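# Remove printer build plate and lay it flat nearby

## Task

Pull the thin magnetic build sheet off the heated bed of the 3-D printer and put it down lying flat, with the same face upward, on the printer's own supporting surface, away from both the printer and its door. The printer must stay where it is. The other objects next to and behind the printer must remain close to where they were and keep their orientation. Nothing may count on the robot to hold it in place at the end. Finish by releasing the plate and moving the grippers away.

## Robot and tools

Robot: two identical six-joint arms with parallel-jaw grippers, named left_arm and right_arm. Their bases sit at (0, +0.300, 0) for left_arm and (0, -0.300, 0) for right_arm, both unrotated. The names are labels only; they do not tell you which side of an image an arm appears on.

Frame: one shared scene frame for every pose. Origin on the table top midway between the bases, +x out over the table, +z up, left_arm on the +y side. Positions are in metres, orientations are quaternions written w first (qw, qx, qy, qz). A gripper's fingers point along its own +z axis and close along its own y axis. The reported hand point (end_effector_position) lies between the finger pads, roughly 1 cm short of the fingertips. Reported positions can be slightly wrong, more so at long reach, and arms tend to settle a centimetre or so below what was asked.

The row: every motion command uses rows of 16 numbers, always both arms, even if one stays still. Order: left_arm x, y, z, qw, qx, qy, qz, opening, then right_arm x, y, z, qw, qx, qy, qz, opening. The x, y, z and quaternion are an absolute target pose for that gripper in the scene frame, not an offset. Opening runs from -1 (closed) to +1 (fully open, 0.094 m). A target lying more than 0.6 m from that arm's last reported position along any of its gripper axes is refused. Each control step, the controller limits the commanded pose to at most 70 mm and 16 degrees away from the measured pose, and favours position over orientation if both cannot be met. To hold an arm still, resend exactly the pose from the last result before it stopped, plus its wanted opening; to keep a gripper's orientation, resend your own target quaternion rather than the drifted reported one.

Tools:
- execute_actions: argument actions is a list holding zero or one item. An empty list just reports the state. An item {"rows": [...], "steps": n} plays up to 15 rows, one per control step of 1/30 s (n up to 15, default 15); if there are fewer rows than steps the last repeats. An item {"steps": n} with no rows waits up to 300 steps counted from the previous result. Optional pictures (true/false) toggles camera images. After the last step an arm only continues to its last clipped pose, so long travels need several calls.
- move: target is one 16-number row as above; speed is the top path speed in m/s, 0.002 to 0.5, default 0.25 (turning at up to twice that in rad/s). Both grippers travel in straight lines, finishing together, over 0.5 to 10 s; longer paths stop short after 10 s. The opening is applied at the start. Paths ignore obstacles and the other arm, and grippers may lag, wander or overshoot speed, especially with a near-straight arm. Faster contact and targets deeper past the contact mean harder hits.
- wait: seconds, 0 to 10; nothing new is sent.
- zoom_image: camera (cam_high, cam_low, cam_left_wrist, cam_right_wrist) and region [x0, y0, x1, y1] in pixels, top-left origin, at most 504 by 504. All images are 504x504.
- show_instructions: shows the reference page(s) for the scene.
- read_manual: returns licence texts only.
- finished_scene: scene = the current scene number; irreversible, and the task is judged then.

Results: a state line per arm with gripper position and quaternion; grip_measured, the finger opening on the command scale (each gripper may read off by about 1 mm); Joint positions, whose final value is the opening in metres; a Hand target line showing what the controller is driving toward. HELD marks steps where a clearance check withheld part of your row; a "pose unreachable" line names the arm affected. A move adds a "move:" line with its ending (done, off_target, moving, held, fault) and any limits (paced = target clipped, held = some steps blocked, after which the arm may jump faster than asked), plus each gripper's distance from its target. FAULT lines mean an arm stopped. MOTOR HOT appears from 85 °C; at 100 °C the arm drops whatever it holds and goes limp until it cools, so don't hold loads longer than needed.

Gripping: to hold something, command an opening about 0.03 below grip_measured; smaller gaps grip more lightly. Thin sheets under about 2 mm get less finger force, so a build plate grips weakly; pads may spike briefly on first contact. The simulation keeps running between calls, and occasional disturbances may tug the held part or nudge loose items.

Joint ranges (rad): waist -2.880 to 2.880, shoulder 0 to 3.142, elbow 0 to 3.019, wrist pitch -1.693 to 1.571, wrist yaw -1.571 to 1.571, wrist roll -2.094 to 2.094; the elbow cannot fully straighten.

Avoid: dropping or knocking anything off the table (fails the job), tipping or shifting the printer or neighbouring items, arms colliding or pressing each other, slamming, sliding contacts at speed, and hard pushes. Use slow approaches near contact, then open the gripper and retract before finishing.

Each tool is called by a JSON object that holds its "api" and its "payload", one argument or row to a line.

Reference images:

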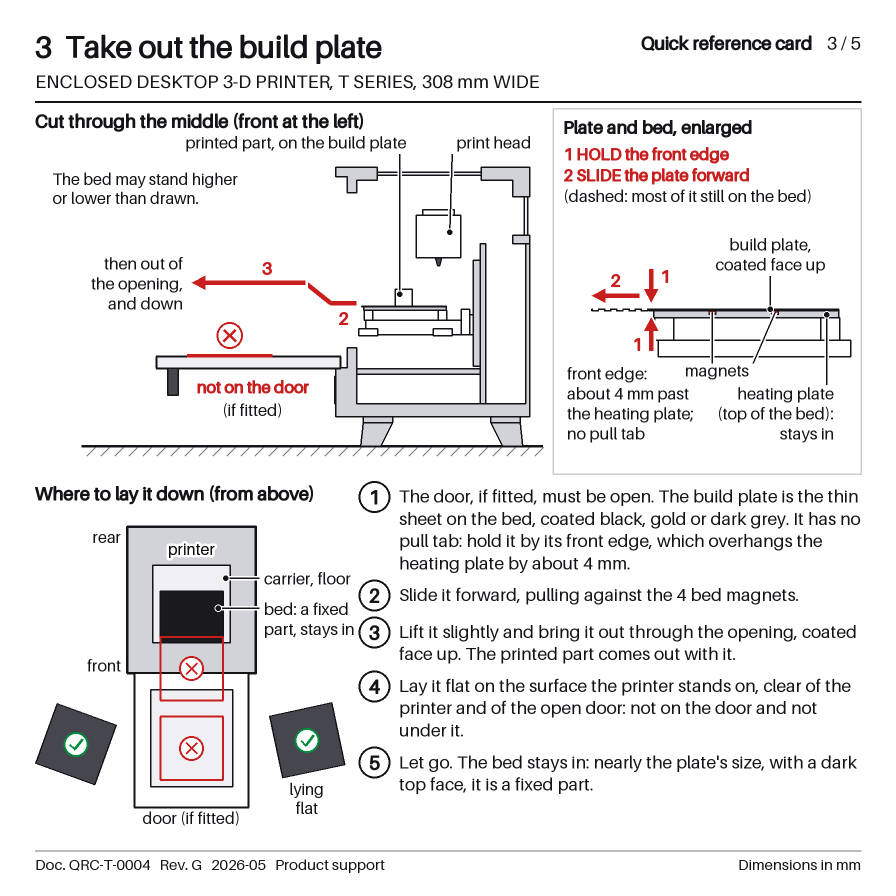

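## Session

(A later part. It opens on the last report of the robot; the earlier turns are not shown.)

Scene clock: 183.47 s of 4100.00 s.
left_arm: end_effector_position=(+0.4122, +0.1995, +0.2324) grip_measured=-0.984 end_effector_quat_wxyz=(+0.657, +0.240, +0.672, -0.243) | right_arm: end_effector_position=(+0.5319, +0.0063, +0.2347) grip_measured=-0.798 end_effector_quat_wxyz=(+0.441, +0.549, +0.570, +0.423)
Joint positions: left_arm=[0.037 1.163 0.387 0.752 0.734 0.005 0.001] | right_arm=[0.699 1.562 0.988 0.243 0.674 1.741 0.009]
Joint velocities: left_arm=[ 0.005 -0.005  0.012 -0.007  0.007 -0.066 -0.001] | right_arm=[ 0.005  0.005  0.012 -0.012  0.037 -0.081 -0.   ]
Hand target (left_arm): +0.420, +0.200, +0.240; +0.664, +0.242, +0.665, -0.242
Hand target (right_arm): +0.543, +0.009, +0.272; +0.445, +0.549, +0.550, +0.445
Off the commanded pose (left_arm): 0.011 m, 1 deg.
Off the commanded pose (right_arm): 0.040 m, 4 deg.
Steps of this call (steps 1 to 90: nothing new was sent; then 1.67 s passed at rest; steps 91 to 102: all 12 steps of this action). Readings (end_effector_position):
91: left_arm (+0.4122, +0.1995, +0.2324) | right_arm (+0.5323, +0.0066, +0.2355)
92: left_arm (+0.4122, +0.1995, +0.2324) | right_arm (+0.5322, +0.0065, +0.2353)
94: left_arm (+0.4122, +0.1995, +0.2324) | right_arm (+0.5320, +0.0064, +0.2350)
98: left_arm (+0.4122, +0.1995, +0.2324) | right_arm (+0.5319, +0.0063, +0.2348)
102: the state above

{"api": "execute_actions", "payload": {
  "actions": [
    {"rows":[[0.42,0.2,0.24,0.664,0.242,0.664,-0.242,-1, 0.548,0.01,0.277,0.445,0.5495,0.5495,0.445,-0.8]],"steps":15}
  ],
  "pictures": false
}}

Scene clock: 186.23 s of 4100.00 s.
left_arm: end_effector_position=(+0.4122, +0.1995, +0.2324) grip_measured=-0.984 end_effector_quat_wxyz=(+0.657, +0.240, +0.672, -0.243) | right_arm: end_effector_position=(+0.5344, +0.0084, +0.2419) grip_measured=-0.798 end_effector_quat_wxyz=(+0.440, +0.549, +0.569, +0.425)
Joint positions: left_arm=[0.037 1.163 0.387 0.752 0.734 0.005 0.001] | right_arm=[0.698 1.559 1.004 0.23  0.671 1.741 0.009]
Joint velocities: left_arm=[-0.015 -0.005 -0.007  0.007 -0.007 -0.095  0.   ] | right_arm=[ 0.005 -0.005  0.002 -0.007  0.022 -0.066 -0.   ]
Hand target (left_arm): +0.420, +0.200, +0.240; +0.664, +0.242, +0.665, -0.242
Hand target (right_arm): +0.546, +0.009, +0.277; +0.445, +0.549, +0.549, +0.446
Off the commanded pose (left_arm): 0.011 m, 1 deg.
Off the commanded pose (right_arm): 0.038 m, 3 deg.
Steps of this call (steps 1 to 68: nothing new was sent; steps 69 to 83: all 15 steps of this action). Readings (end_effector_position):
69: left_arm (+0.4122, +0.1995, +0.2324) | right_arm (+0.5320, +0.0065, +0.2351)
70: left_arm (+0.4122, +0.1995, +0.2324) | right_arm (+0.5321, +0.0069, +0.2352)
72: left_arm (+0.4122, +0.1995, +0.2324) | right_arm (+0.5330, +0.0075, +0.2366)
76: left_arm (+0.4122, +0.1995, +0.2324) | right_arm (+0.5343, +0.0083, +0.2410)
83: the state above

{"api": "execute_actions", "payload": {
  "actions": [
    {"rows":[[0.42,0.2,0.24,0.664,0.242,0.664,-0.242,-1, 0.552,0.01,0.277,0.445,0.5495,0.5495,0.445,-0.8],[0.42,0.2,0.24,0.664,0.242,0.664,-0.242,-1, 0.552,0.01,0.277,0.445,0.5495,0.5495,0.445,-0.8],[0.42,0.2,0.24,0.664,0.242,0.664,-0.242,-1, 0.552,0.01,0.277,0.445,0.5495,0.5495,0.445,-0.8],[0.42,0.2,0.24,0.664,0.242,0.664,-0.242,-1, 0.556,0.01,0.277,0.445,0.5495,0.5495,0.445,-0.8]],"steps":15}
  ]
}}

{"api": "zoom_image", "payload": {
  "camera": "cam_right_wrist",
  "region": [190,170,330,300]
}}

Scene clock: 190.40 s of 4100.00 s.
left_arm: end_effector_position=(+0.4122, +0.1995, +0.2324) grip_measured=-0.984 end_effector_quat_wxyz=(+0.657, +0.240, +0.672, -0.243) | right_arm: end_effector_position=(+0.5421, +0.0063, +0.2514) grip_measured=-0.798 end_effector_quat_wxyz=(+0.441, +0.550, +0.563, +0.432)
Joint positions: left_arm=[0.037 1.163 0.387 0.752 0.734 0.005 0.001] | right_arm=[0.685 1.559 1.022 0.23  0.66  1.741 0.009]
Joint velocities: left_arm=[ 0.005 -0.015  0.012  0.007  0.095 -0.022 -0.   ] | right_arm=[-0.005 -0.005  0.002  0.002 -0.037 -0.051 -0.001]
Hand target (left_arm): +0.420, +0.200, +0.240; +0.664, +0.242, +0.665, -0.242
Hand target (right_arm): +0.555, +0.009, +0.277; +0.445, +0.549, +0.550, +0.445
Off the commanded pose (left_arm): 0.011 m, 1 deg.
Off the commanded pose (right_arm): 0.029 m, 2 deg.
Steps of this call (steps 1 to 90: nothing new was sent; then 0.67 s passed at rest; steps 91 to 105: all 15 steps of this action). Readings (end_effector_position):
91: left_arm (+0.4122, +0.1995, +0.2324) | right_arm (+0.5346, +0.0086, +0.2420)
92: left_arm (+0.4122, +0.1995, +0.2324) | right_arm (+0.5350, +0.0087, +0.2423)
94: left_arm (+0.4122, +0.1995, +0.2324) | right_arm (+0.5361, +0.0085, +0.2437)
98: left_arm (+0.4122, +0.1995, +0.2324) | right_arm (+0.5402, +0.0071, +0.2490)
105: the state above
camera_calibration (this result's frames):
cam_left_wrist: T_world_to_cam=[[-0.629178, -0.777095, 0.0160801, 0.412071], [-0.452367, 0.349281, -0.820589, 0.319401], [0.632059, -0.523571, -0.571292, 0.101734], [0, 0, 0, 1]] pos_world=[0.339451, 0.261923, 0.313591]
cam_right_wrist: T_world_to_cam=[[-0.238446, -0.0215873, -0.970916, 0.374096], [-0.574335, 0.809318, 0.123056, 0.281303], [0.783123, 0.586974, -0.205377, -0.251227], [0, 0, 0, 1]] pos_world=[0.447505, -0.072124, 0.277003]

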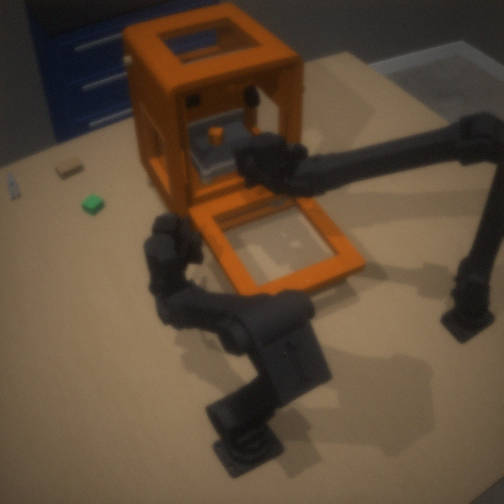

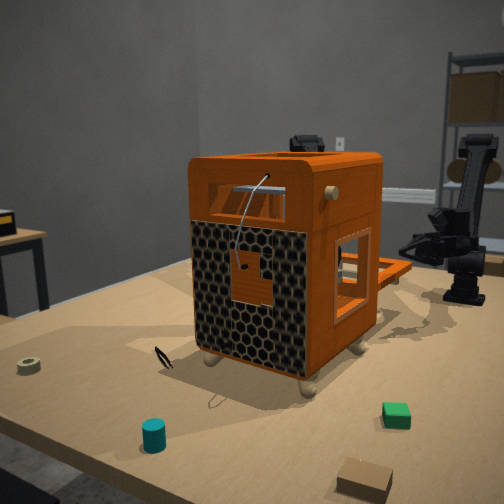

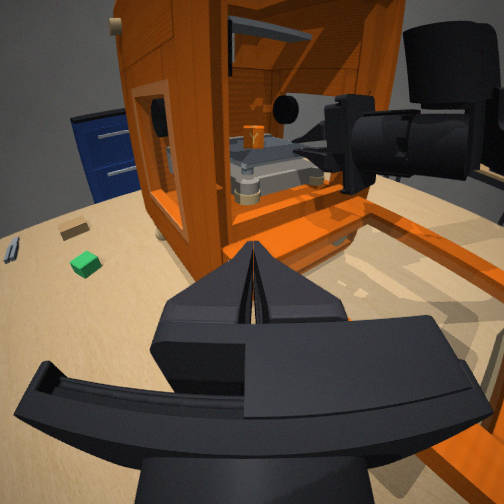

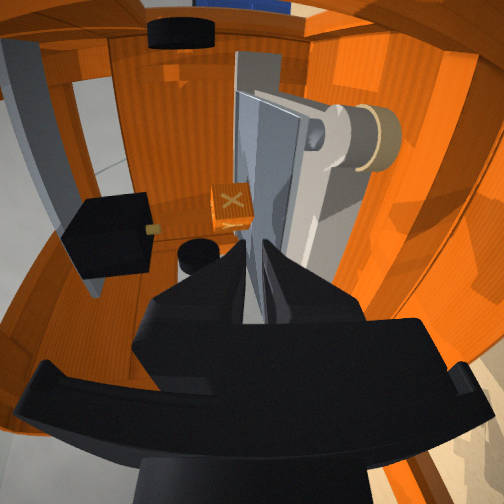

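Region (190, 170, 330, 300) of cam_right_wrist's 504x504 image, scaled by 3.600, with more detail than that image has; it fills the top 468 rows of this view, and the rest is white.

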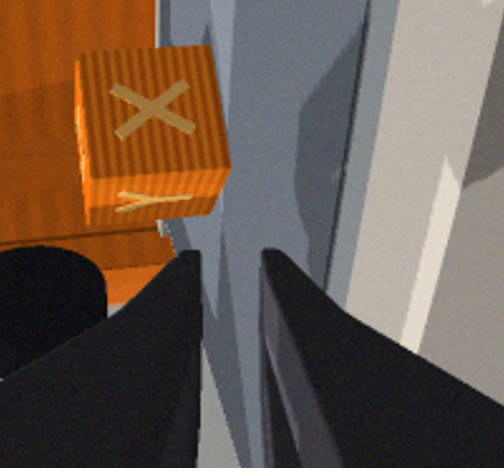

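{"api": "execute_actions", "payload": {
  "actions": [
    {"rows":[[0.42,0.2,0.24,0.664,0.242,0.664,-0.242,-1, 0.525,0.01,0.262,0.445,0.5495,0.5495,0.445,-0.8],[0.42,0.2,0.24,0.664,0.242,0.664,-0.242,-1, 0.525,0.01,0.262,0.445,0.5495,0.5495,0.445,-0.8],[0.42,0.2,0.24,0.664,0.242,0.664,-0.242,-1, 0.525,0.01,0.262,0.445,0.5495,0.5495,0.445,-0.8],[0.42,0.2,0.24,0.664,0.242,0.664,-0.242,-1, 0.525,0.01,0.262,0.445,0.5495,0.5495,0.445,-0.8],[0.42,0.2,0.24,0.664,0.242,0.664,-0.242,-1, 0.525,0.01,0.262,0.445,0.5495,0.5495,0.445,-0.8],[0.42,0.2,0.24,0.664,0.242,0.664,-0.242,-1, 0.53,0.01,0.254,0.445,0.5495,0.5495,0.445,-0.8]],"steps":15}
  ],
  "pictures": false
}}

{"api": "execute_actions", "payload": {
  "actions": [
    {"rows":[[0.42,0.2,0.24,0.664,0.242,0.664,-0.242,-1, 0.547,0.01,0.255,0.445,0.5495,0.5495,0.445,-0.8]],"steps":15}
  ],
  "pictures": false
}}

Scene clock: 199.27 s of 4100.00 s.
left_arm: end_effector_position=(+0.4122, +0.1995, +0.2324) grip_measured=-0.984 end_effector_quat_wxyz=(+0.657, +0.240, +0.672, -0.243) | right_arm: end_effector_position=(+0.5287, +0.0043, +0.2475) grip_measured=-0.798 end_effector_quat_wxyz=(+0.447, +0.550, +0.557, +0.432)
Joint positions: left_arm=[0.037 1.163 0.387 0.752 0.734 0.005 0.001] | right_arm=[0.704 1.542 0.983 0.261 0.692 1.741 0.009]
Joint velocities: left_arm=[ 0.005 -0.015 -0.002 -0.022  0.007 -0.037 -0.   ] | right_arm=[-0.005  0.005 -0.007  0.012 -0.037 -0.037 -0.001]
Hand target (left_arm): +0.420, +0.200, +0.240; +0.664, +0.242, +0.665, -0.242
Hand target (right_arm): +0.530, +0.010, +0.254; +0.445, +0.549, +0.550, +0.445
Off the commanded pose (left_arm): 0.011 m, 1 deg.
Off the commanded pose (right_arm): 0.009 m, 2 deg.
Steps of this call (steps 1 to 90: nothing new was sent; then 5.37 s passed at rest; steps 91 to 105: all 15 steps of this action). Readings (end_effector_position):
91: left_arm (+0.4122, +0.1995, +0.2324) | right_arm (+0.5412, +0.0045, +0.2512)
92: left_arm (+0.4122, +0.1995, +0.2324) | right_arm (+0.5391, +0.0022, +0.2504)
94: left_arm (+0.4122, +0.1995, +0.2324) | right_arm (+0.5328, +0.0010, +0.2471)
98: left_arm (+0.4122, +0.1995, +0.2324) | right_arm (+0.5283, +0.0039, +0.2456)
105: the state above

Scene clock: 199.77 s of 4100.00 s.
left_arm: end_effector_position=(+0.4122, +0.1995, +0.2324) grip_measured=-0.984 end_effector_quat_wxyz=(+0.657, +0.240, +0.672, -0.243) | right_arm: end_effector_position=(+0.5329, +0.0072, +0.2298) grip_measured=-0.798 end_effector_quat_wxyz=(+0.441, +0.549, +0.570, +0.424)
Joint positions: left_arm=[0.037 1.163 0.387 0.752 0.734 0.005 0.001] | right_arm=[0.699 1.572 0.984 0.261 0.672 1.741 0.009]
Joint velocities: left_arm=[-0.005 -0.005  0.012  0.007 -0.066 -0.037 -0.   ] | right_arm=[-0.015  0.024 -0.022 -0.002  0.007  0.007 -0.   ]
Hand target (left_arm): +0.420, +0.200, +0.240; +0.664, +0.242, +0.665, -0.242
Hand target (right_arm): +0.546, +0.010, +0.255; +0.445, +0.549, +0.550, +0.445
Off the commanded pose (left_arm): 0.011 m, 1 deg.
Off the commanded pose (right_arm): 0.029 m, 3 deg.
Steps of this call (steps 1 to 15: all 15 steps of this action). Readings (end_effector_position):
1: left_arm (+0.4122, +0.1995, +0.2324) | right_arm (+0.5289, +0.0057, +0.2463)
2: left_arm (+0.4122, +0.1995, +0.2324) | right_arm (+0.5295, +0.0068, +0.2453)
4: left_arm (+0.4122, +0.1995, +0.2324) | right_arm (+0.5306, +0.0072, +0.2405)
8: left_arm (+0.4122, +0.1995, +0.2324) | right_arm (+0.5327, +0.0070, +0.2311)
15: the state above

{"api": "execute_actions", "payload": {
  "actions": [
    {"rows":[[0.42,0.2,0.24,0.664,0.242,0.664,-0.242,-1, 0.552,0.01,0.27,0.445,0.5495,0.5495,0.445,-0.8]],"steps":15}
  ]
}}

{"api": "zoom_image", "payload": {
  "camera": "cam_right_wrist",
  "region": [190,170,330,300]
}}

Scene clock: 208.27 s of 4100.00 s.
left_arm: end_effector_position=(+0.4122, +0.1995, +0.2324) grip_measured=-0.984 end_effector_quat_wxyz=(+0.657, +0.240, +0.672, -0.243) | right_arm: end_effector_position=(+0.5387, +0.0074, +0.2375) grip_measured=-0.798 end_effector_quat_wxyz=(+0.440, +0.549, +0.567, +0.427)
Joint positions: left_arm=[0.037 1.163 0.387 0.752 0.734 0.005 0.001] | right_arm=[0.691 1.572 1.004 0.248 0.665 1.741 0.009]
Joint velocities: left_arm=[-0.005  0.015 -0.007 -0.017  0.095 -0.081  0.   ] | right_arm=[-0.005 -0.005  0.007 -0.012 -0.007 -0.022  0.001]
Hand target (left_arm): +0.420, +0.200, +0.240; +0.664, +0.242, +0.665, -0.242
Hand target (right_arm): +0.551, +0.009, +0.270; +0.445, +0.549, +0.550, +0.445
Off the commanded pose (left_arm): 0.011 m, 1 deg.
Off the commanded pose (right_arm): 0.035 m, 3 deg.
Steps of this call (steps 1 to 90: nothing new was sent; then 5.00 s passed at rest; steps 91 to 105: all 15 steps of this action). Readings (end_effector_position):
91: left_arm (+0.4122, +0.1995, +0.2324) | right_arm (+0.5331, +0.0075, +0.2299)
92: left_arm (+0.4122, +0.1995, +0.2324) | right_arm (+0.5336, +0.0077, +0.2302)
94: left_arm (+0.4122, +0.1995, +0.2324) | right_arm (+0.5352, +0.0078, +0.2325)
98: left_arm (+0.4122, +0.1995, +0.2324) | right_arm (+0.5382, +0.0075, +0.2370)
105: the state above
camera_calibration (this result's frames):
cam_left_wrist: T_world_to_cam=[[-0.629178, -0.777095, 0.0160801, 0.412071], [-0.452367, 0.349281, -0.820589, 0.319401], [0.632059, -0.523571, -0.571292, 0.101734], [0, 0, 0, 1]] pos_world=[0.339451, 0.261923, 0.313591]
cam_right_wrist: T_world_to_cam=[[-0.247468, -0.0312916, -0.968391, 0.36421], [-0.574319, 0.809699, 0.120601, 0.280677], [0.780332, 0.58601, -0.218346, -0.247451], [0, 0, 0, 1]] pos_world=[0.444422, -0.0708586, 0.264818]

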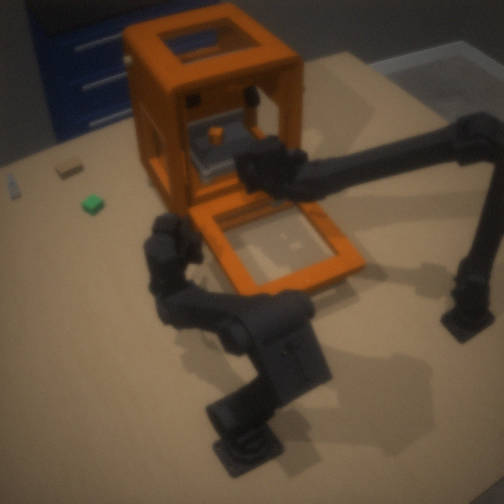

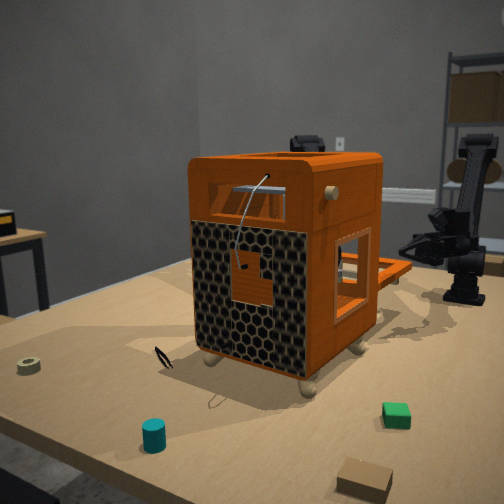

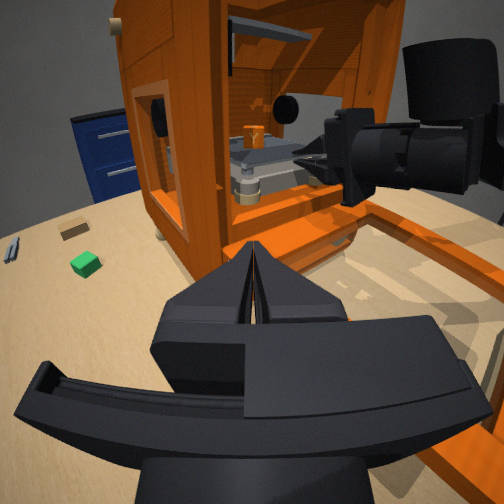

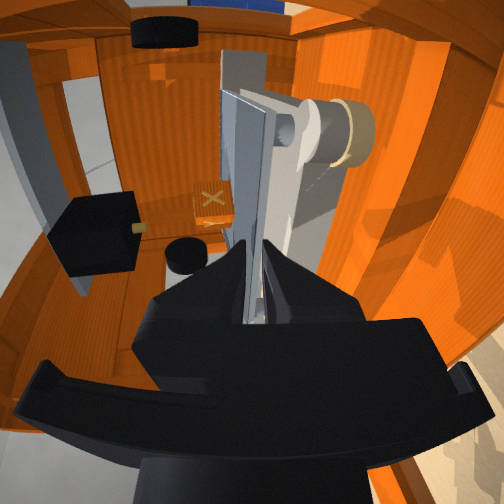

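Region (190, 170, 330, 300) of cam_right_wrist's 504x504 image, scaled by 3.600, with more detail than that image has; it fills the top 468 rows of this view, and the rest is white.

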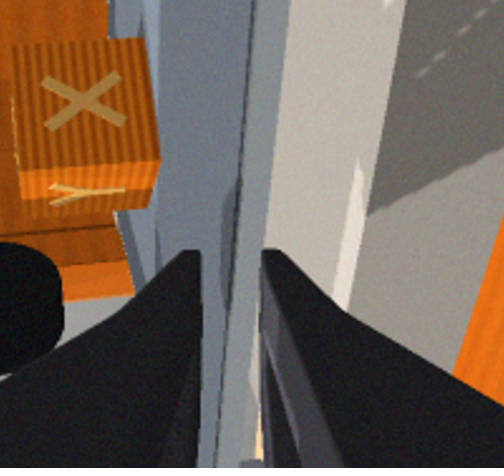

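Continue a bit more.

{"api": "execute_actions", "payload": {
  "actions": [
    {"rows":[[0.42,0.2,0.24,0.664,0.242,0.664,-0.242,-1, 0.555,0.01,0.274,0.445,0.5495,0.5495,0.445,-0.8]],"steps":15}
  ]
}}

{"api": "zoom_image", "payload": {
  "camera": "cam_right_wrist",
  "region": [190,170,330,300]
}}

{"api": "zoom_image", "payload": {
  "camera": "cam_left_wrist",
  "region": [260,120,345,190]
}}

Scene clock: 211.47 s of 4100.00 s.
left_arm: end_effector_position=(+0.4122, +0.1995, +0.2324) grip_measured=-0.984 end_effector_quat_wxyz=(+0.657, +0.240, +0.672, -0.243) | right_arm: end_effector_position=(+0.5408, +0.0079, +0.2404) grip_measured=-0.798 end_effector_quat_wxyz=(+0.440, +0.550, +0.568, +0.427)
Joint positions: left_arm=[0.037 1.163 0.387 0.752 0.734 0.005 0.001] | right_arm=[0.689 1.572 1.014 0.237 0.662 1.741 0.009]
Joint velocities: left_arm=[-0.015 -0.005 -0.012 -0.012 -0.022  0.007  0.   ] | right_arm=[-0.005 -0.005  0.002 -0.012 -0.007 -0.037  0.   ]
Hand target (left_arm): +0.420, +0.200, +0.240; +0.664, +0.242, +0.665, -0.242
Hand target (right_arm): +0.553, +0.009, +0.274; +0.445, +0.549, +0.550, +0.445
Off the commanded pose (left_arm): 0.011 m, 1 deg.
Off the commanded pose (right_arm): 0.037 m, 3 deg.
Steps of this call (steps 1 to 81: nothing new was sent; steps 82 to 96: all 15 steps of this action). Readings (end_effector_position):
82: left_arm (+0.4122, +0.1995, +0.2324) | right_arm (+0.5387, +0.0077, +0.2375)
83: left_arm (+0.4122, +0.1995, +0.2324) | right_arm (+0.5389, +0.0077, +0.2374)
85: left_arm (+0.4122, +0.1995, +0.2324) | right_arm (+0.5396, +0.0078, +0.2382)
89: left_arm (+0.4122, +0.1995, +0.2324) | right_arm (+0.5408, +0.0079, +0.2404)
96: the state above
camera_calibration (this result's frames):
cam_left_wrist: T_world_to_cam=[[-0.629178, -0.777095, 0.0160801, 0.412071], [-0.452367, 0.349281, -0.820589, 0.319401], [0.632059, -0.523571, -0.571292, 0.101734], [0, 0, 0, 1]] pos_world=[0.339451, 0.261923, 0.313591]
cam_right_wrist: T_world_to_cam=[[-0.248896, -0.0314299, -0.96802, 0.368233], [-0.57463, 0.809349, 0.12147, 0.281125], [0.779648, 0.586487, -0.219504, -0.248184], [0, 0, 0, 1]] pos_world=[0.44669, -0.0703978, 0.267831]

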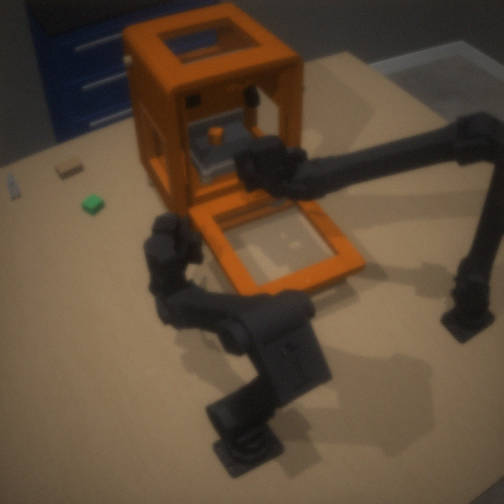

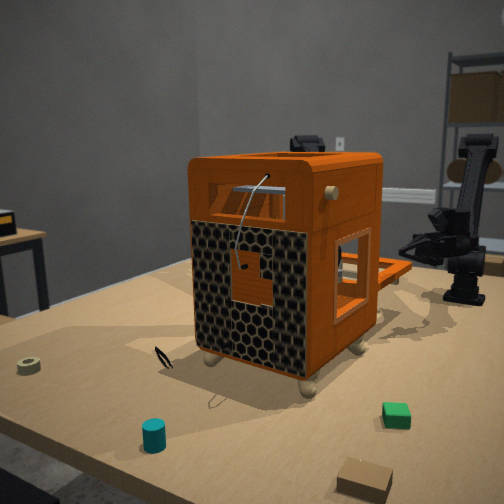

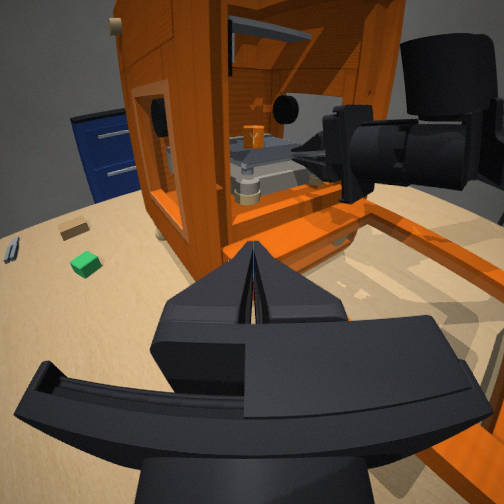

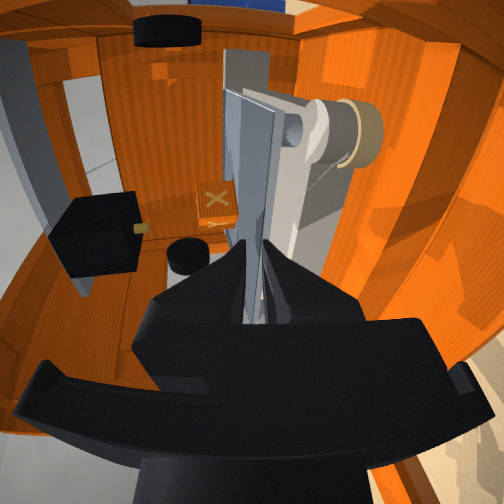

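Region (190, 170, 330, 300) of cam_right_wrist's 504x504 image, scaled by 3.600, with more detail than that image has; it fills the top 468 rows of this view, and the rest is white.

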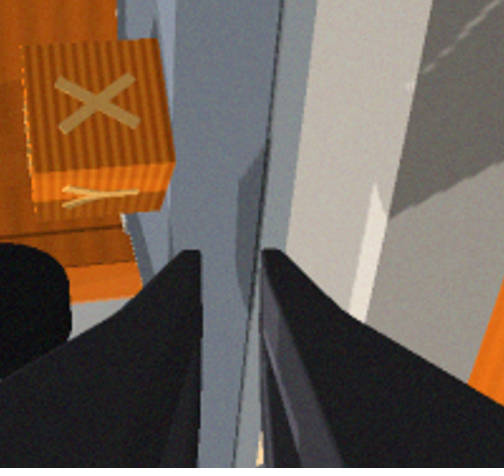

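Region (260, 120, 345, 190) of cam_left_wrist's 504x504 image, scaled by 5.929, with more detail than that image has; it fills the top 415 rows of this view, and the rest is white.

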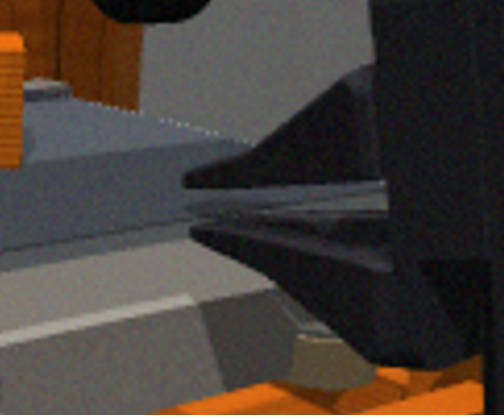

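{"api": "execute_actions", "payload": {
  "actions": [
    {"rows":[[0.42,0.2,0.24,0.664,0.242,0.664,-0.242,-1, 0.56,0.01,0.268,0.445,0.5495,0.5495,0.445,-0.8],[0.42,0.2,0.24,0.664,0.242,0.664,-0.242,-1, 0.56,0.01,0.266,0.445,0.5495,0.5495,0.445,-0.8],[0.42,0.2,0.24,0.664,0.242,0.664,-0.242,-1, 0.56,0.01,0.264,0.445,0.5495,0.5495,0.445,-0.8],[0.42,0.2,0.24,0.664,0.242,0.664,-0.242,-1, 0.562,0.01,0.264,0.445,0.5495,0.5495,0.445,-0.8]],"steps":15}
  ]
}}

{"api": "zoom_image", "payload": {
  "camera": "cam_right_wrist",
  "region": [190,170,330,300]
}}

{"api": "zoom_image", "payload": {
  "camera": "cam_left_wrist",
  "region": [260,120,345,190]
}}

Scene clock: 217.67 s of 4100.00 s.
left_arm: end_effector_position=(+0.4122, +0.1995, +0.2324) grip_measured=-0.984 end_effector_quat_wxyz=(+0.657, +0.240, +0.672, -0.243) | right_arm: end_effector_position=(+0.5435, +0.0057, +0.2387) grip_measured=-0.798 end_effector_quat_wxyz=(+0.438, +0.550, +0.569, +0.426)
Joint positions: left_arm=[0.037 1.163 0.387 0.752 0.734 0.005 0.001] | right_arm=[0.681 1.575 1.015 0.237 0.653 1.741 0.009]
Joint velocities: left_arm=[ 0.005 -0.005 -0.012 -0.002 -0.051 -0.022  0.   ] | right_arm=[ 0.015  0.005  0.002  0.007 -0.037 -0.051 -0.002]
Hand target (left_arm): +0.420, +0.200, +0.240; +0.664, +0.242, +0.665, -0.242
Hand target (right_arm): +0.560, +0.009, +0.264; +0.445, +0.549, +0.550, +0.445
Off the commanded pose (left_arm): 0.011 m, 1 deg.
Off the commanded pose (right_arm): 0.032 m, 3 deg.
Steps of this call (steps 1 to 90: nothing new was sent; then 2.70 s passed at rest; steps 91 to 105: all 15 steps of this action). Readings (end_effector_position):
91: left_arm (+0.4122, +0.1995, +0.2324) | right_arm (+0.5410, +0.0080, +0.2403)
92: left_arm (+0.4122, +0.1995, +0.2324) | right_arm (+0.5411, +0.0082, +0.2402)
94: left_arm (+0.4122, +0.1995, +0.2324) | right_arm (+0.5419, +0.0073, +0.2397)
98: left_arm (+0.4122, +0.1995, +0.2324) | right_arm (+0.5435, +0.0057, +0.2387)
105: the state above
camera_calibration (this result's frames):
cam_left_wrist: T_world_to_cam=[[-0.629178, -0.777095, 0.0160801, 0.412071], [-0.452367, 0.349281, -0.820589, 0.319401], [0.632059, -0.523571, -0.571292, 0.101734], [0, 0, 0, 1]] pos_world=[0.339451, 0.261923, 0.313591]
cam_right_wrist: T_world_to_cam=[[-0.252353, -0.0309234, -0.967141, 0.368837], [-0.57504, 0.808645, 0.124188, 0.284273], [0.778233, 0.587484, -0.221846, -0.248001], [0, 0, 0, 1]] pos_world=[0.449548, -0.0727731, 0.266396]

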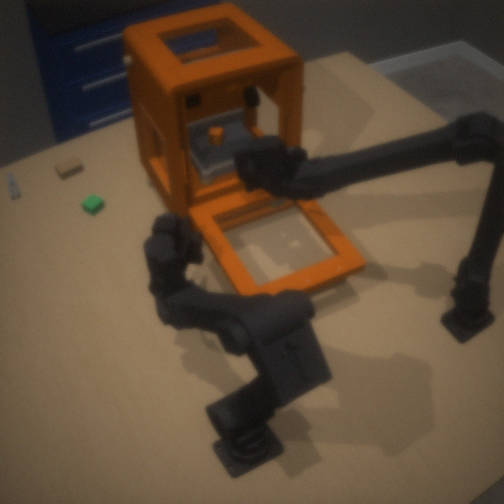

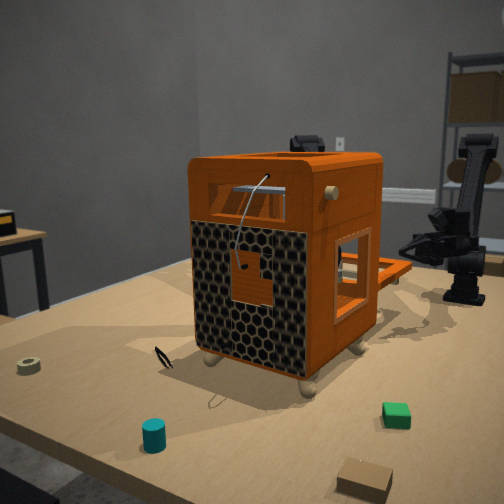

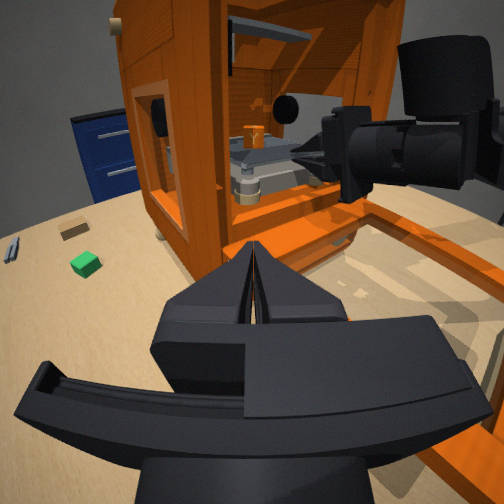

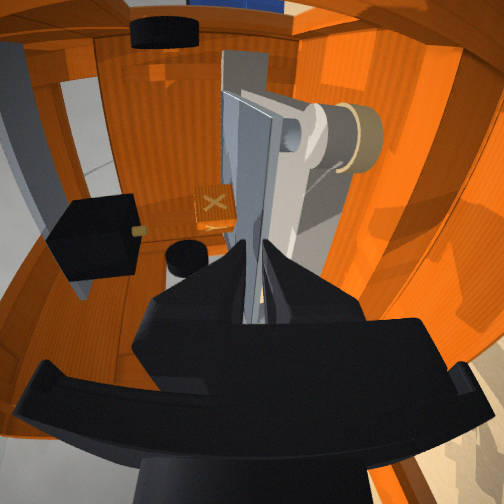

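Region (190, 170, 330, 300) of cam_right_wrist's 504x504 image, scaled by 3.600, with more detail than that image has; it fills the top 468 rows of this view, and the rest is white.

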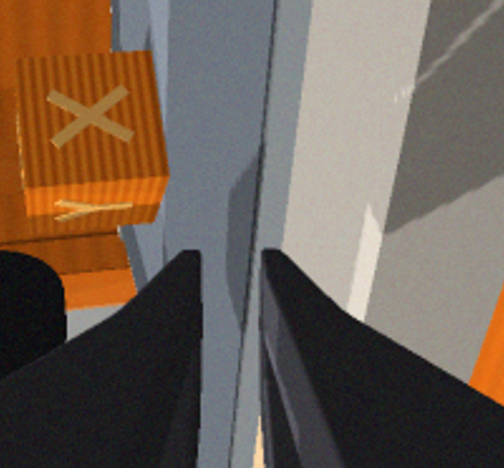

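Region (260, 120, 345, 190) of cam_left_wrist's 504x504 image, scaled by 5.929, with more detail than that image has; it fills the top 415 rows of this view, and the rest is white.

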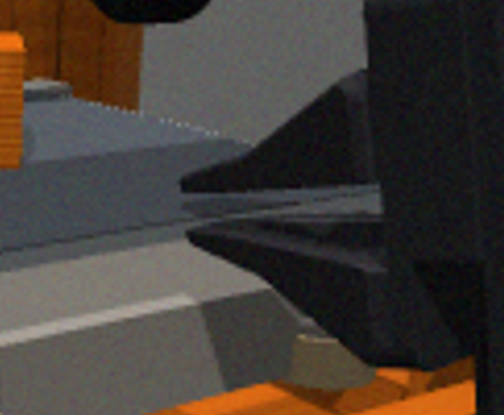

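{"api": "execute_actions", "payload": {
  "actions": [
    {"rows":[[0.42,0.2,0.24,0.664,0.242,0.664,-0.242,-1, 0.562,0.01,0.264,0.445,0.5495,0.5495,0.445,-0.86],[0.42,0.2,0.24,0.664,0.242,0.664,-0.242,-1, 0.562,0.01,0.264,0.445,0.5495,0.5495,0.445,-0.86],[0.42,0.2,0.24,0.664,0.242,0.664,-0.242,-1, 0.562,0.01,0.264,0.445,0.5495,0.5495,0.445,-0.86],[0.42,0.2,0.24,0.664,0.242,0.664,-0.242,-1, 0.562,0.01,0.264,0.445,0.5495,0.5495,0.445,-0.91],[0.42,0.2,0.24,0.664,0.242,0.664,-0.242,-1, 0.562,0.01,0.264,0.445,0.5495,0.5495,0.445,-0.91],[0.42,0.2,0.24,0.664,0.242,0.664,-0.242,-1, 0.562,0.01,0.264,0.445,0.5495,0.5495,0.445,-0.91],[0.42,0.2,0.24,0.664,0.242,0.664,-0.242,-1, 0.562,0.01,0.264,0.445,0.5495,0.5495,0.445,-0.91],[0.42,0.2,0.24,0.664,0.242,0.664,-0.242,-1, 0.562,0.01,0.264,0.445,0.5495,0.5495,0.445,-1]],"steps":15}
  ]
}}

{"api": "zoom_image", "payload": {
  "camera": "cam_right_wrist",
  "region": [190,170,330,300]
}}

{"api": "zoom_image", "payload": {
  "camera": "cam_left_wrist",
  "region": [260,120,345,190]
}}

Scene clock: 223.73 s of 4100.00 s.
left_arm: end_effector_position=(+0.4122, +0.1995, +0.2324) grip_measured=-0.984 end_effector_quat_wxyz=(+0.657, +0.240, +0.672, -0.243) | right_arm: end_effector_position=(+0.5433, +0.0061, +0.2379) grip_measured=-0.978 end_effector_quat_wxyz=(+0.439, +0.550, +0.569, +0.426)
Joint positions: left_arm=[0.037 1.163 0.387 0.752 0.734 0.005 0.001] | right_arm=[0.682 1.577 1.015 0.237 0.655 1.741 0.001]
Joint velocities: left_arm=[-0.015 -0.015 -0.012 -0.007 -0.007 -0.066  0.001] | right_arm=[-0.015 -0.005  0.002 -0.007 -0.007 -0.037 -0.001]
Hand target (left_arm): +0.420, +0.200, +0.240; +0.664, +0.242, +0.665, -0.242
Hand target (right_arm): +0.560, +0.009, +0.264; +0.445, +0.549, +0.550, +0.445
Off the commanded pose (left_arm): 0.011 m, 1 deg.
Off the commanded pose (right_arm): 0.032 m, 3 deg.
Steps of this call (steps 1 to 90: nothing new was sent; then 2.57 s passed at rest; steps 91 to 105: all 15 steps of this action). Readings (end_effector_position):
91: left_arm (+0.4122, +0.1995, +0.2324) | right_arm (+0.5435, +0.0057, +0.2387)
92: left_arm (+0.4122, +0.1995, +0.2324) | right_arm (+0.5436, +0.0058, +0.2382)
94: left_arm (+0.4122, +0.1995, +0.2324) | right_arm (+0.5436, +0.0058, +0.2382)
98: left_arm (+0.4122, +0.1995, +0.2324) | right_arm (+0.5436, +0.0058, +0.2378)
105: the state above
camera_calibration (this result's frames):
cam_left_wrist: T_world_to_cam=[[-0.629178, -0.777095, 0.0160801, 0.412071], [-0.452367, 0.349281, -0.820589, 0.319401], [0.632059, -0.523571, -0.571292, 0.101734], [0, 0, 0, 1]] pos_world=[0.339451, 0.261923, 0.313591]
cam_right_wrist: T_world_to_cam=[[-0.253212, -0.0321419, -0.966877, 0.368384], [-0.574687, 0.808984, 0.12361, 0.283823], [0.778215, 0.586951, -0.223316, -0.247941], [0, 0, 0, 1]] pos_world=[0.44934, -0.072239, 0.265729]

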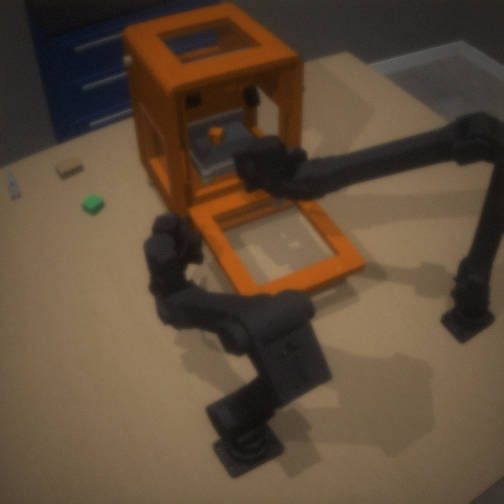

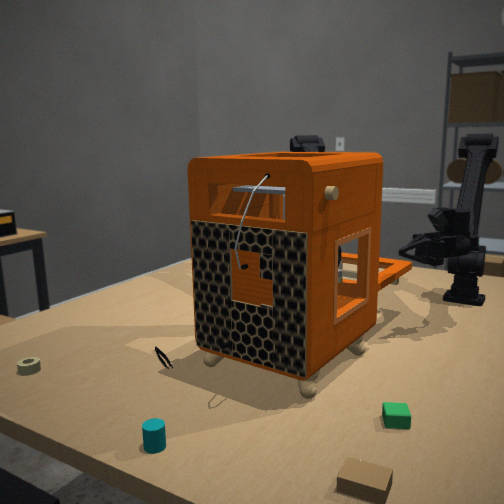

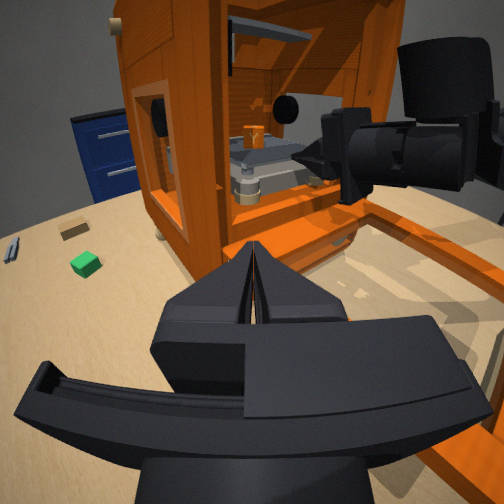

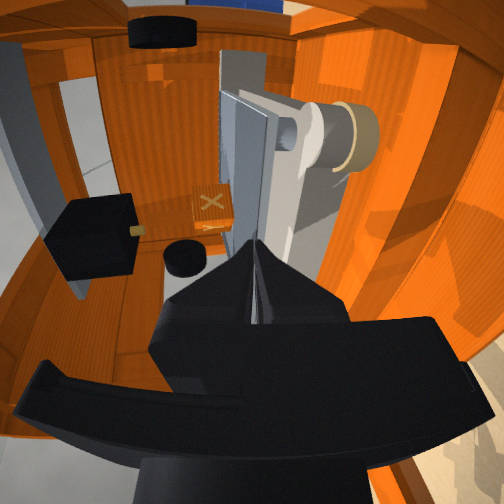

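Region (190, 170, 330, 300) of cam_right_wrist's 504x504 image, scaled by 3.600, with more detail than that image has; it fills the top 468 rows of this view, and the rest is white.

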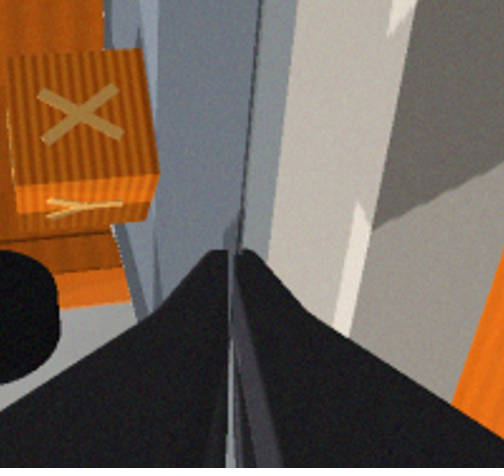

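Region (260, 120, 345, 190) of cam_left_wrist's 504x504 image, scaled by 5.929, with more detail than that image has; it fills the top 415 rows of this view, and the rest is white.

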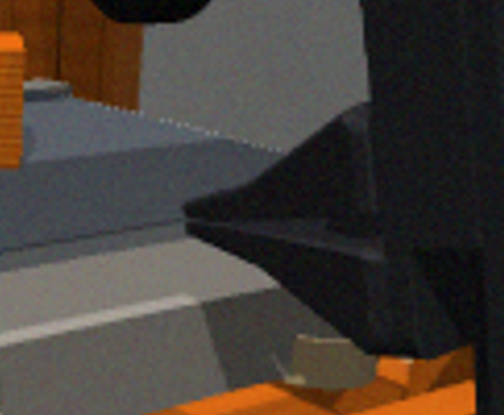

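{"api": "execute_actions", "payload": {
  "actions": [
    {"rows":[[0.42,0.2,0.24,0.664,0.242,0.664,-0.242,-1, 0.545,0.01,0.264,0.445,0.5495,0.5495,0.445,-1],[0.42,0.2,0.24,0.664,0.242,0.664,-0.242,-1, 0.545,0.01,0.264,0.445,0.5495,0.5495,0.445,-1],[0.42,0.2,0.24,0.664,0.242,0.664,-0.242,-1, 0.54,0.01,0.264,0.445,0.5495,0.5495,0.445,-1],[0.42,0.2,0.24,0.664,0.242,0.664,-0.242,-1, 0.535,0.01,0.264,0.445,0.5495,0.5495,0.445,-1],[0.42,0.2,0.24,0.664,0.242,0.664,-0.242,-1, 0.535,0.01,0.264,0.445,0.5495,0.5495,0.445,-1],[0.42,0.2,0.24,0.664,0.242,0.664,-0.242,-1, 0.53,0.01,0.264,0.445,0.5495,0.5495,0.445,-1],[0.42,0.2,0.24,0.664,0.242,0.664,-0.242,-1, 0.53,0.01,0.264,0.445,0.5495,0.5495,0.445,-1],[0.42,0.2,0.24,0.664,0.242,0.664,-0.242,-1, 0.525,0.01,0.264,0.445,0.5495,0.5495,0.445,-1]],"steps":15}
  ]
}}

{"api": "zoom_image", "payload": {
  "camera": "cam_right_wrist",
  "region": [190,170,330,300]
}}

{"api": "zoom_image", "payload": {
  "camera": "cam_left_wrist",
  "region": [240,120,345,200]
}}

Scene clock: 227.93 s of 4100.00 s.
left_arm: end_effector_position=(+0.4122, +0.1995, +0.2324) grip_measured=-0.984 end_effector_quat_wxyz=(+0.657, +0.240, +0.672, -0.243) | right_arm: end_effector_position=(+0.5275, +0.0042, +0.2449) grip_measured=-0.979 end_effector_quat_wxyz=(+0.446, +0.550, +0.564, +0.425)
Joint positions: left_arm=[0.037 1.163 0.387 0.752 0.734 0.005 0.001] | right_arm=[0.705 1.541 0.985 0.238 0.692 1.742 0.001]
Joint velocities: left_arm=[-0.024  0.005 -0.022  0.002  0.007 -0.007  0.001] | right_arm=[ 0.024 -0.073 -0.002  0.002 -0.066 -0.007 -0.   ]
Hand target (left_arm): +0.420, +0.200, +0.240; +0.664, +0.242, +0.665, -0.242
Hand target (right_arm): +0.525, +0.010, +0.264; +0.445, +0.549, +0.550, +0.445
Off the commanded pose (left_arm): 0.011 m, 1 deg.
Off the commanded pose (right_arm): 0.020 m, 3 deg.
Steps of this call (steps 1 to 90: nothing new was sent; then 0.70 s passed at rest; steps 91 to 105: all 15 steps of this action). Readings (end_effector_position):
91: left_arm (+0.4122, +0.1995, +0.2324) | right_arm (+0.5429, +0.0061, +0.2378)
92: left_arm (+0.4122, +0.1995, +0.2324) | right_arm (+0.5426, +0.0061, +0.2379)
94: left_arm (+0.4122, +0.1995, +0.2324) | right_arm (+0.5422, +0.0060, +0.2376)
98: left_arm (+0.4122, +0.1995, +0.2324) | right_arm (+0.5406, +0.0038, +0.2373)
105: the state above
camera_calibration (this result's frames):
cam_left_wrist: T_world_to_cam=[[-0.629178, -0.777095, 0.0160801, 0.412071], [-0.452367, 0.349281, -0.820589, 0.319401], [0.632059, -0.523571, -0.571292, 0.101734], [0, 0, 0, 1]] pos_world=[0.339451, 0.261923, 0.313591]
cam_right_wrist: T_world_to_cam=[[-0.24121, -0.0330994, -0.969908, 0.365529], [-0.565589, 0.81694, 0.112779, 0.273239], [0.788624, 0.575773, -0.215775, -0.240252], [0, 0, 0, 1]] pos_world=[0.432179, -0.0727906, 0.271873]

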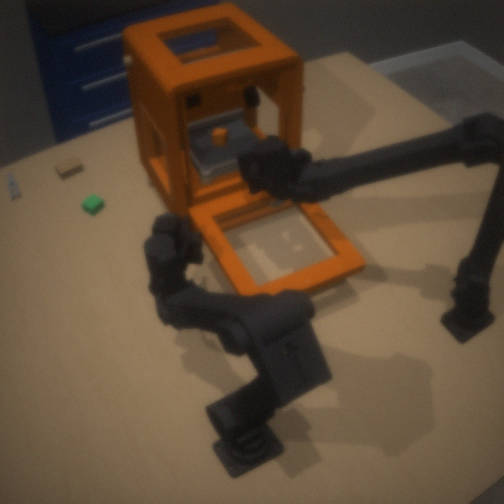

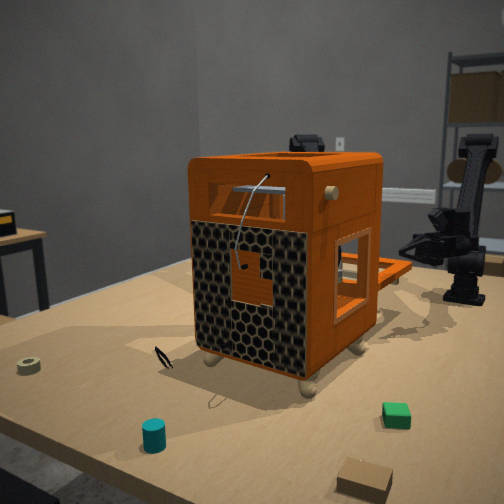

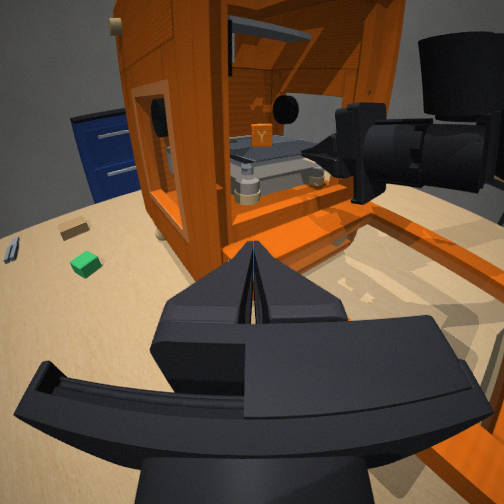

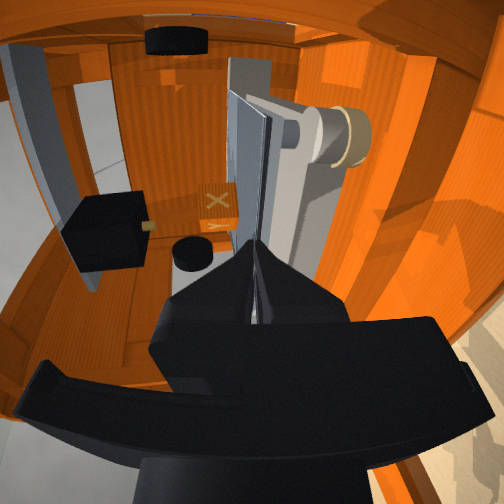

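Region (190, 170, 330, 300) of cam_right_wrist's 504x504 image, scaled by 3.600, with more detail than that image has; it fills the top 468 rows of this view, and the rest is white.

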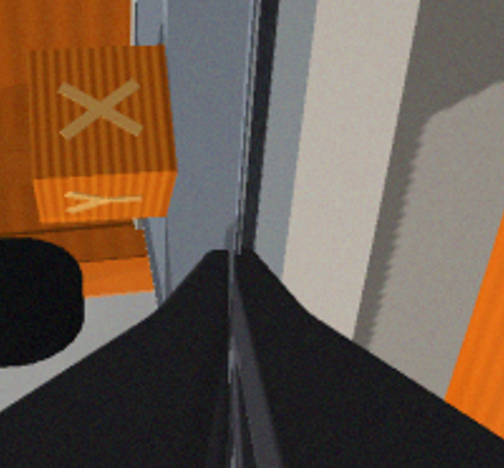

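Region (240, 120, 345, 200) of cam_left_wrist's 504x504 image, scaled by 4.800, with more detail than that image has; it fills the top 384 rows of this view, and the rest is white.

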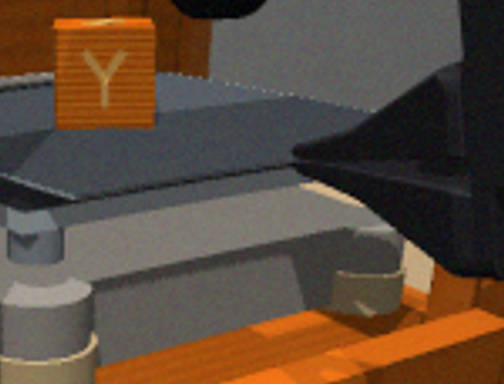

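{"api": "move", "payload": {
  "target": [0.40,0.25,0.24,0.664,0.242,0.664,-0.242,-1, 0.495,0.01,0.262,0.445,0.5495,0.5495,0.445,-1],
  "speed": 0.02
}}

Scene clock: 233.13 s of 4100.00 s.
left_arm: end_effector_position=(+0.4045, +0.2473, +0.2364) grip_measured=-0.984 end_effector_quat_wxyz=(+0.660, +0.242, +0.668, -0.245) | right_arm: end_effector_position=(+0.4994, +0.0030, +0.2438) grip_measured=-0.980 end_effector_quat_wxyz=(+0.448, +0.551, +0.562, +0.424)
Joint positions: left_arm=[0.213 1.153 0.387 0.752 0.916 0.005 0.001] | right_arm=[0.745 1.49  0.925 0.238 0.735 1.757 0.001]
Joint velocities: left_arm=[-0.015 -0.005 -0.007  0.007  0.037 -0.037  0.   ] | right_arm=[ 0.005 -0.005  0.007 -0.007 -0.022 -0.007 -0.002]
Hand target (left_arm): +0.400, +0.249, +0.240; +0.665, +0.242, +0.664, -0.243
Hand target (right_arm): +0.495, +0.010, +0.262; +0.445, +0.549, +0.550, +0.445
Off the commanded pose (left_arm): 0.006 m, 1 deg.
Off the commanded pose (right_arm): 0.020 m, 3 deg.
move: off_target (right_arm)
camera_calibration (this result's frames):
cam_left_wrist: T_world_to_cam=[[-0.63461, -0.772744, 0.0117015, 0.446417], [-0.44185, 0.350361, -0.825843, 0.299212], [0.634065, -0.529259, -0.563779, 0.132795], [0, 0, 0, 1]] pos_world=[0.331307, 0.310416, 0.316745]
cam_right_wrist: T_world_to_cam=[[-0.239355, -0.0336226, -0.97035, 0.356886], [-0.562133, 0.819664, 0.110259, 0.257373], [0.791654, 0.571857, -0.215091, -0.219275], [0, 0, 0, 1]] pos_world=[0.40369, -0.0735666, 0.270763]

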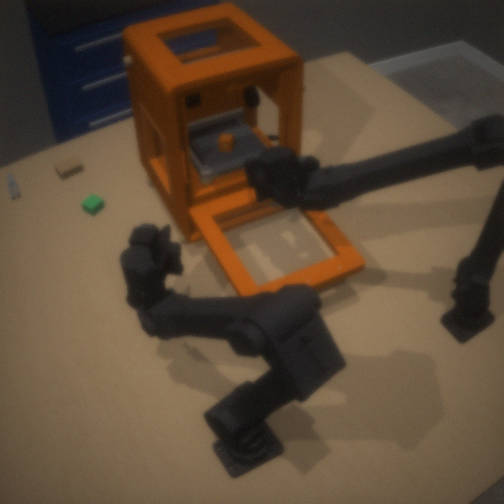

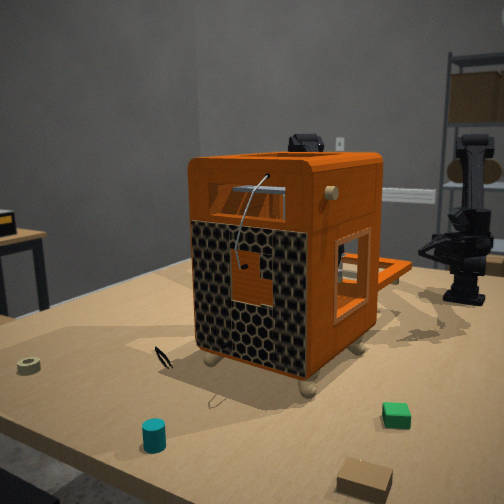

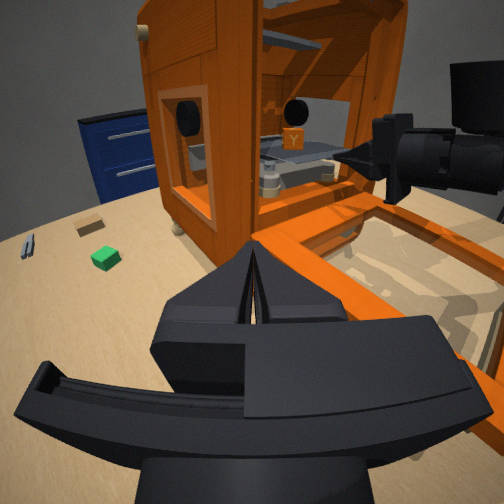

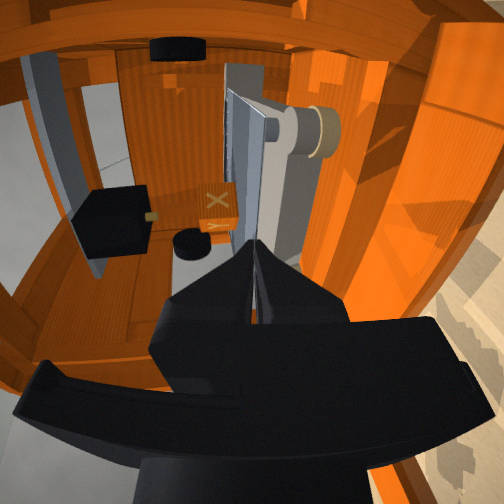

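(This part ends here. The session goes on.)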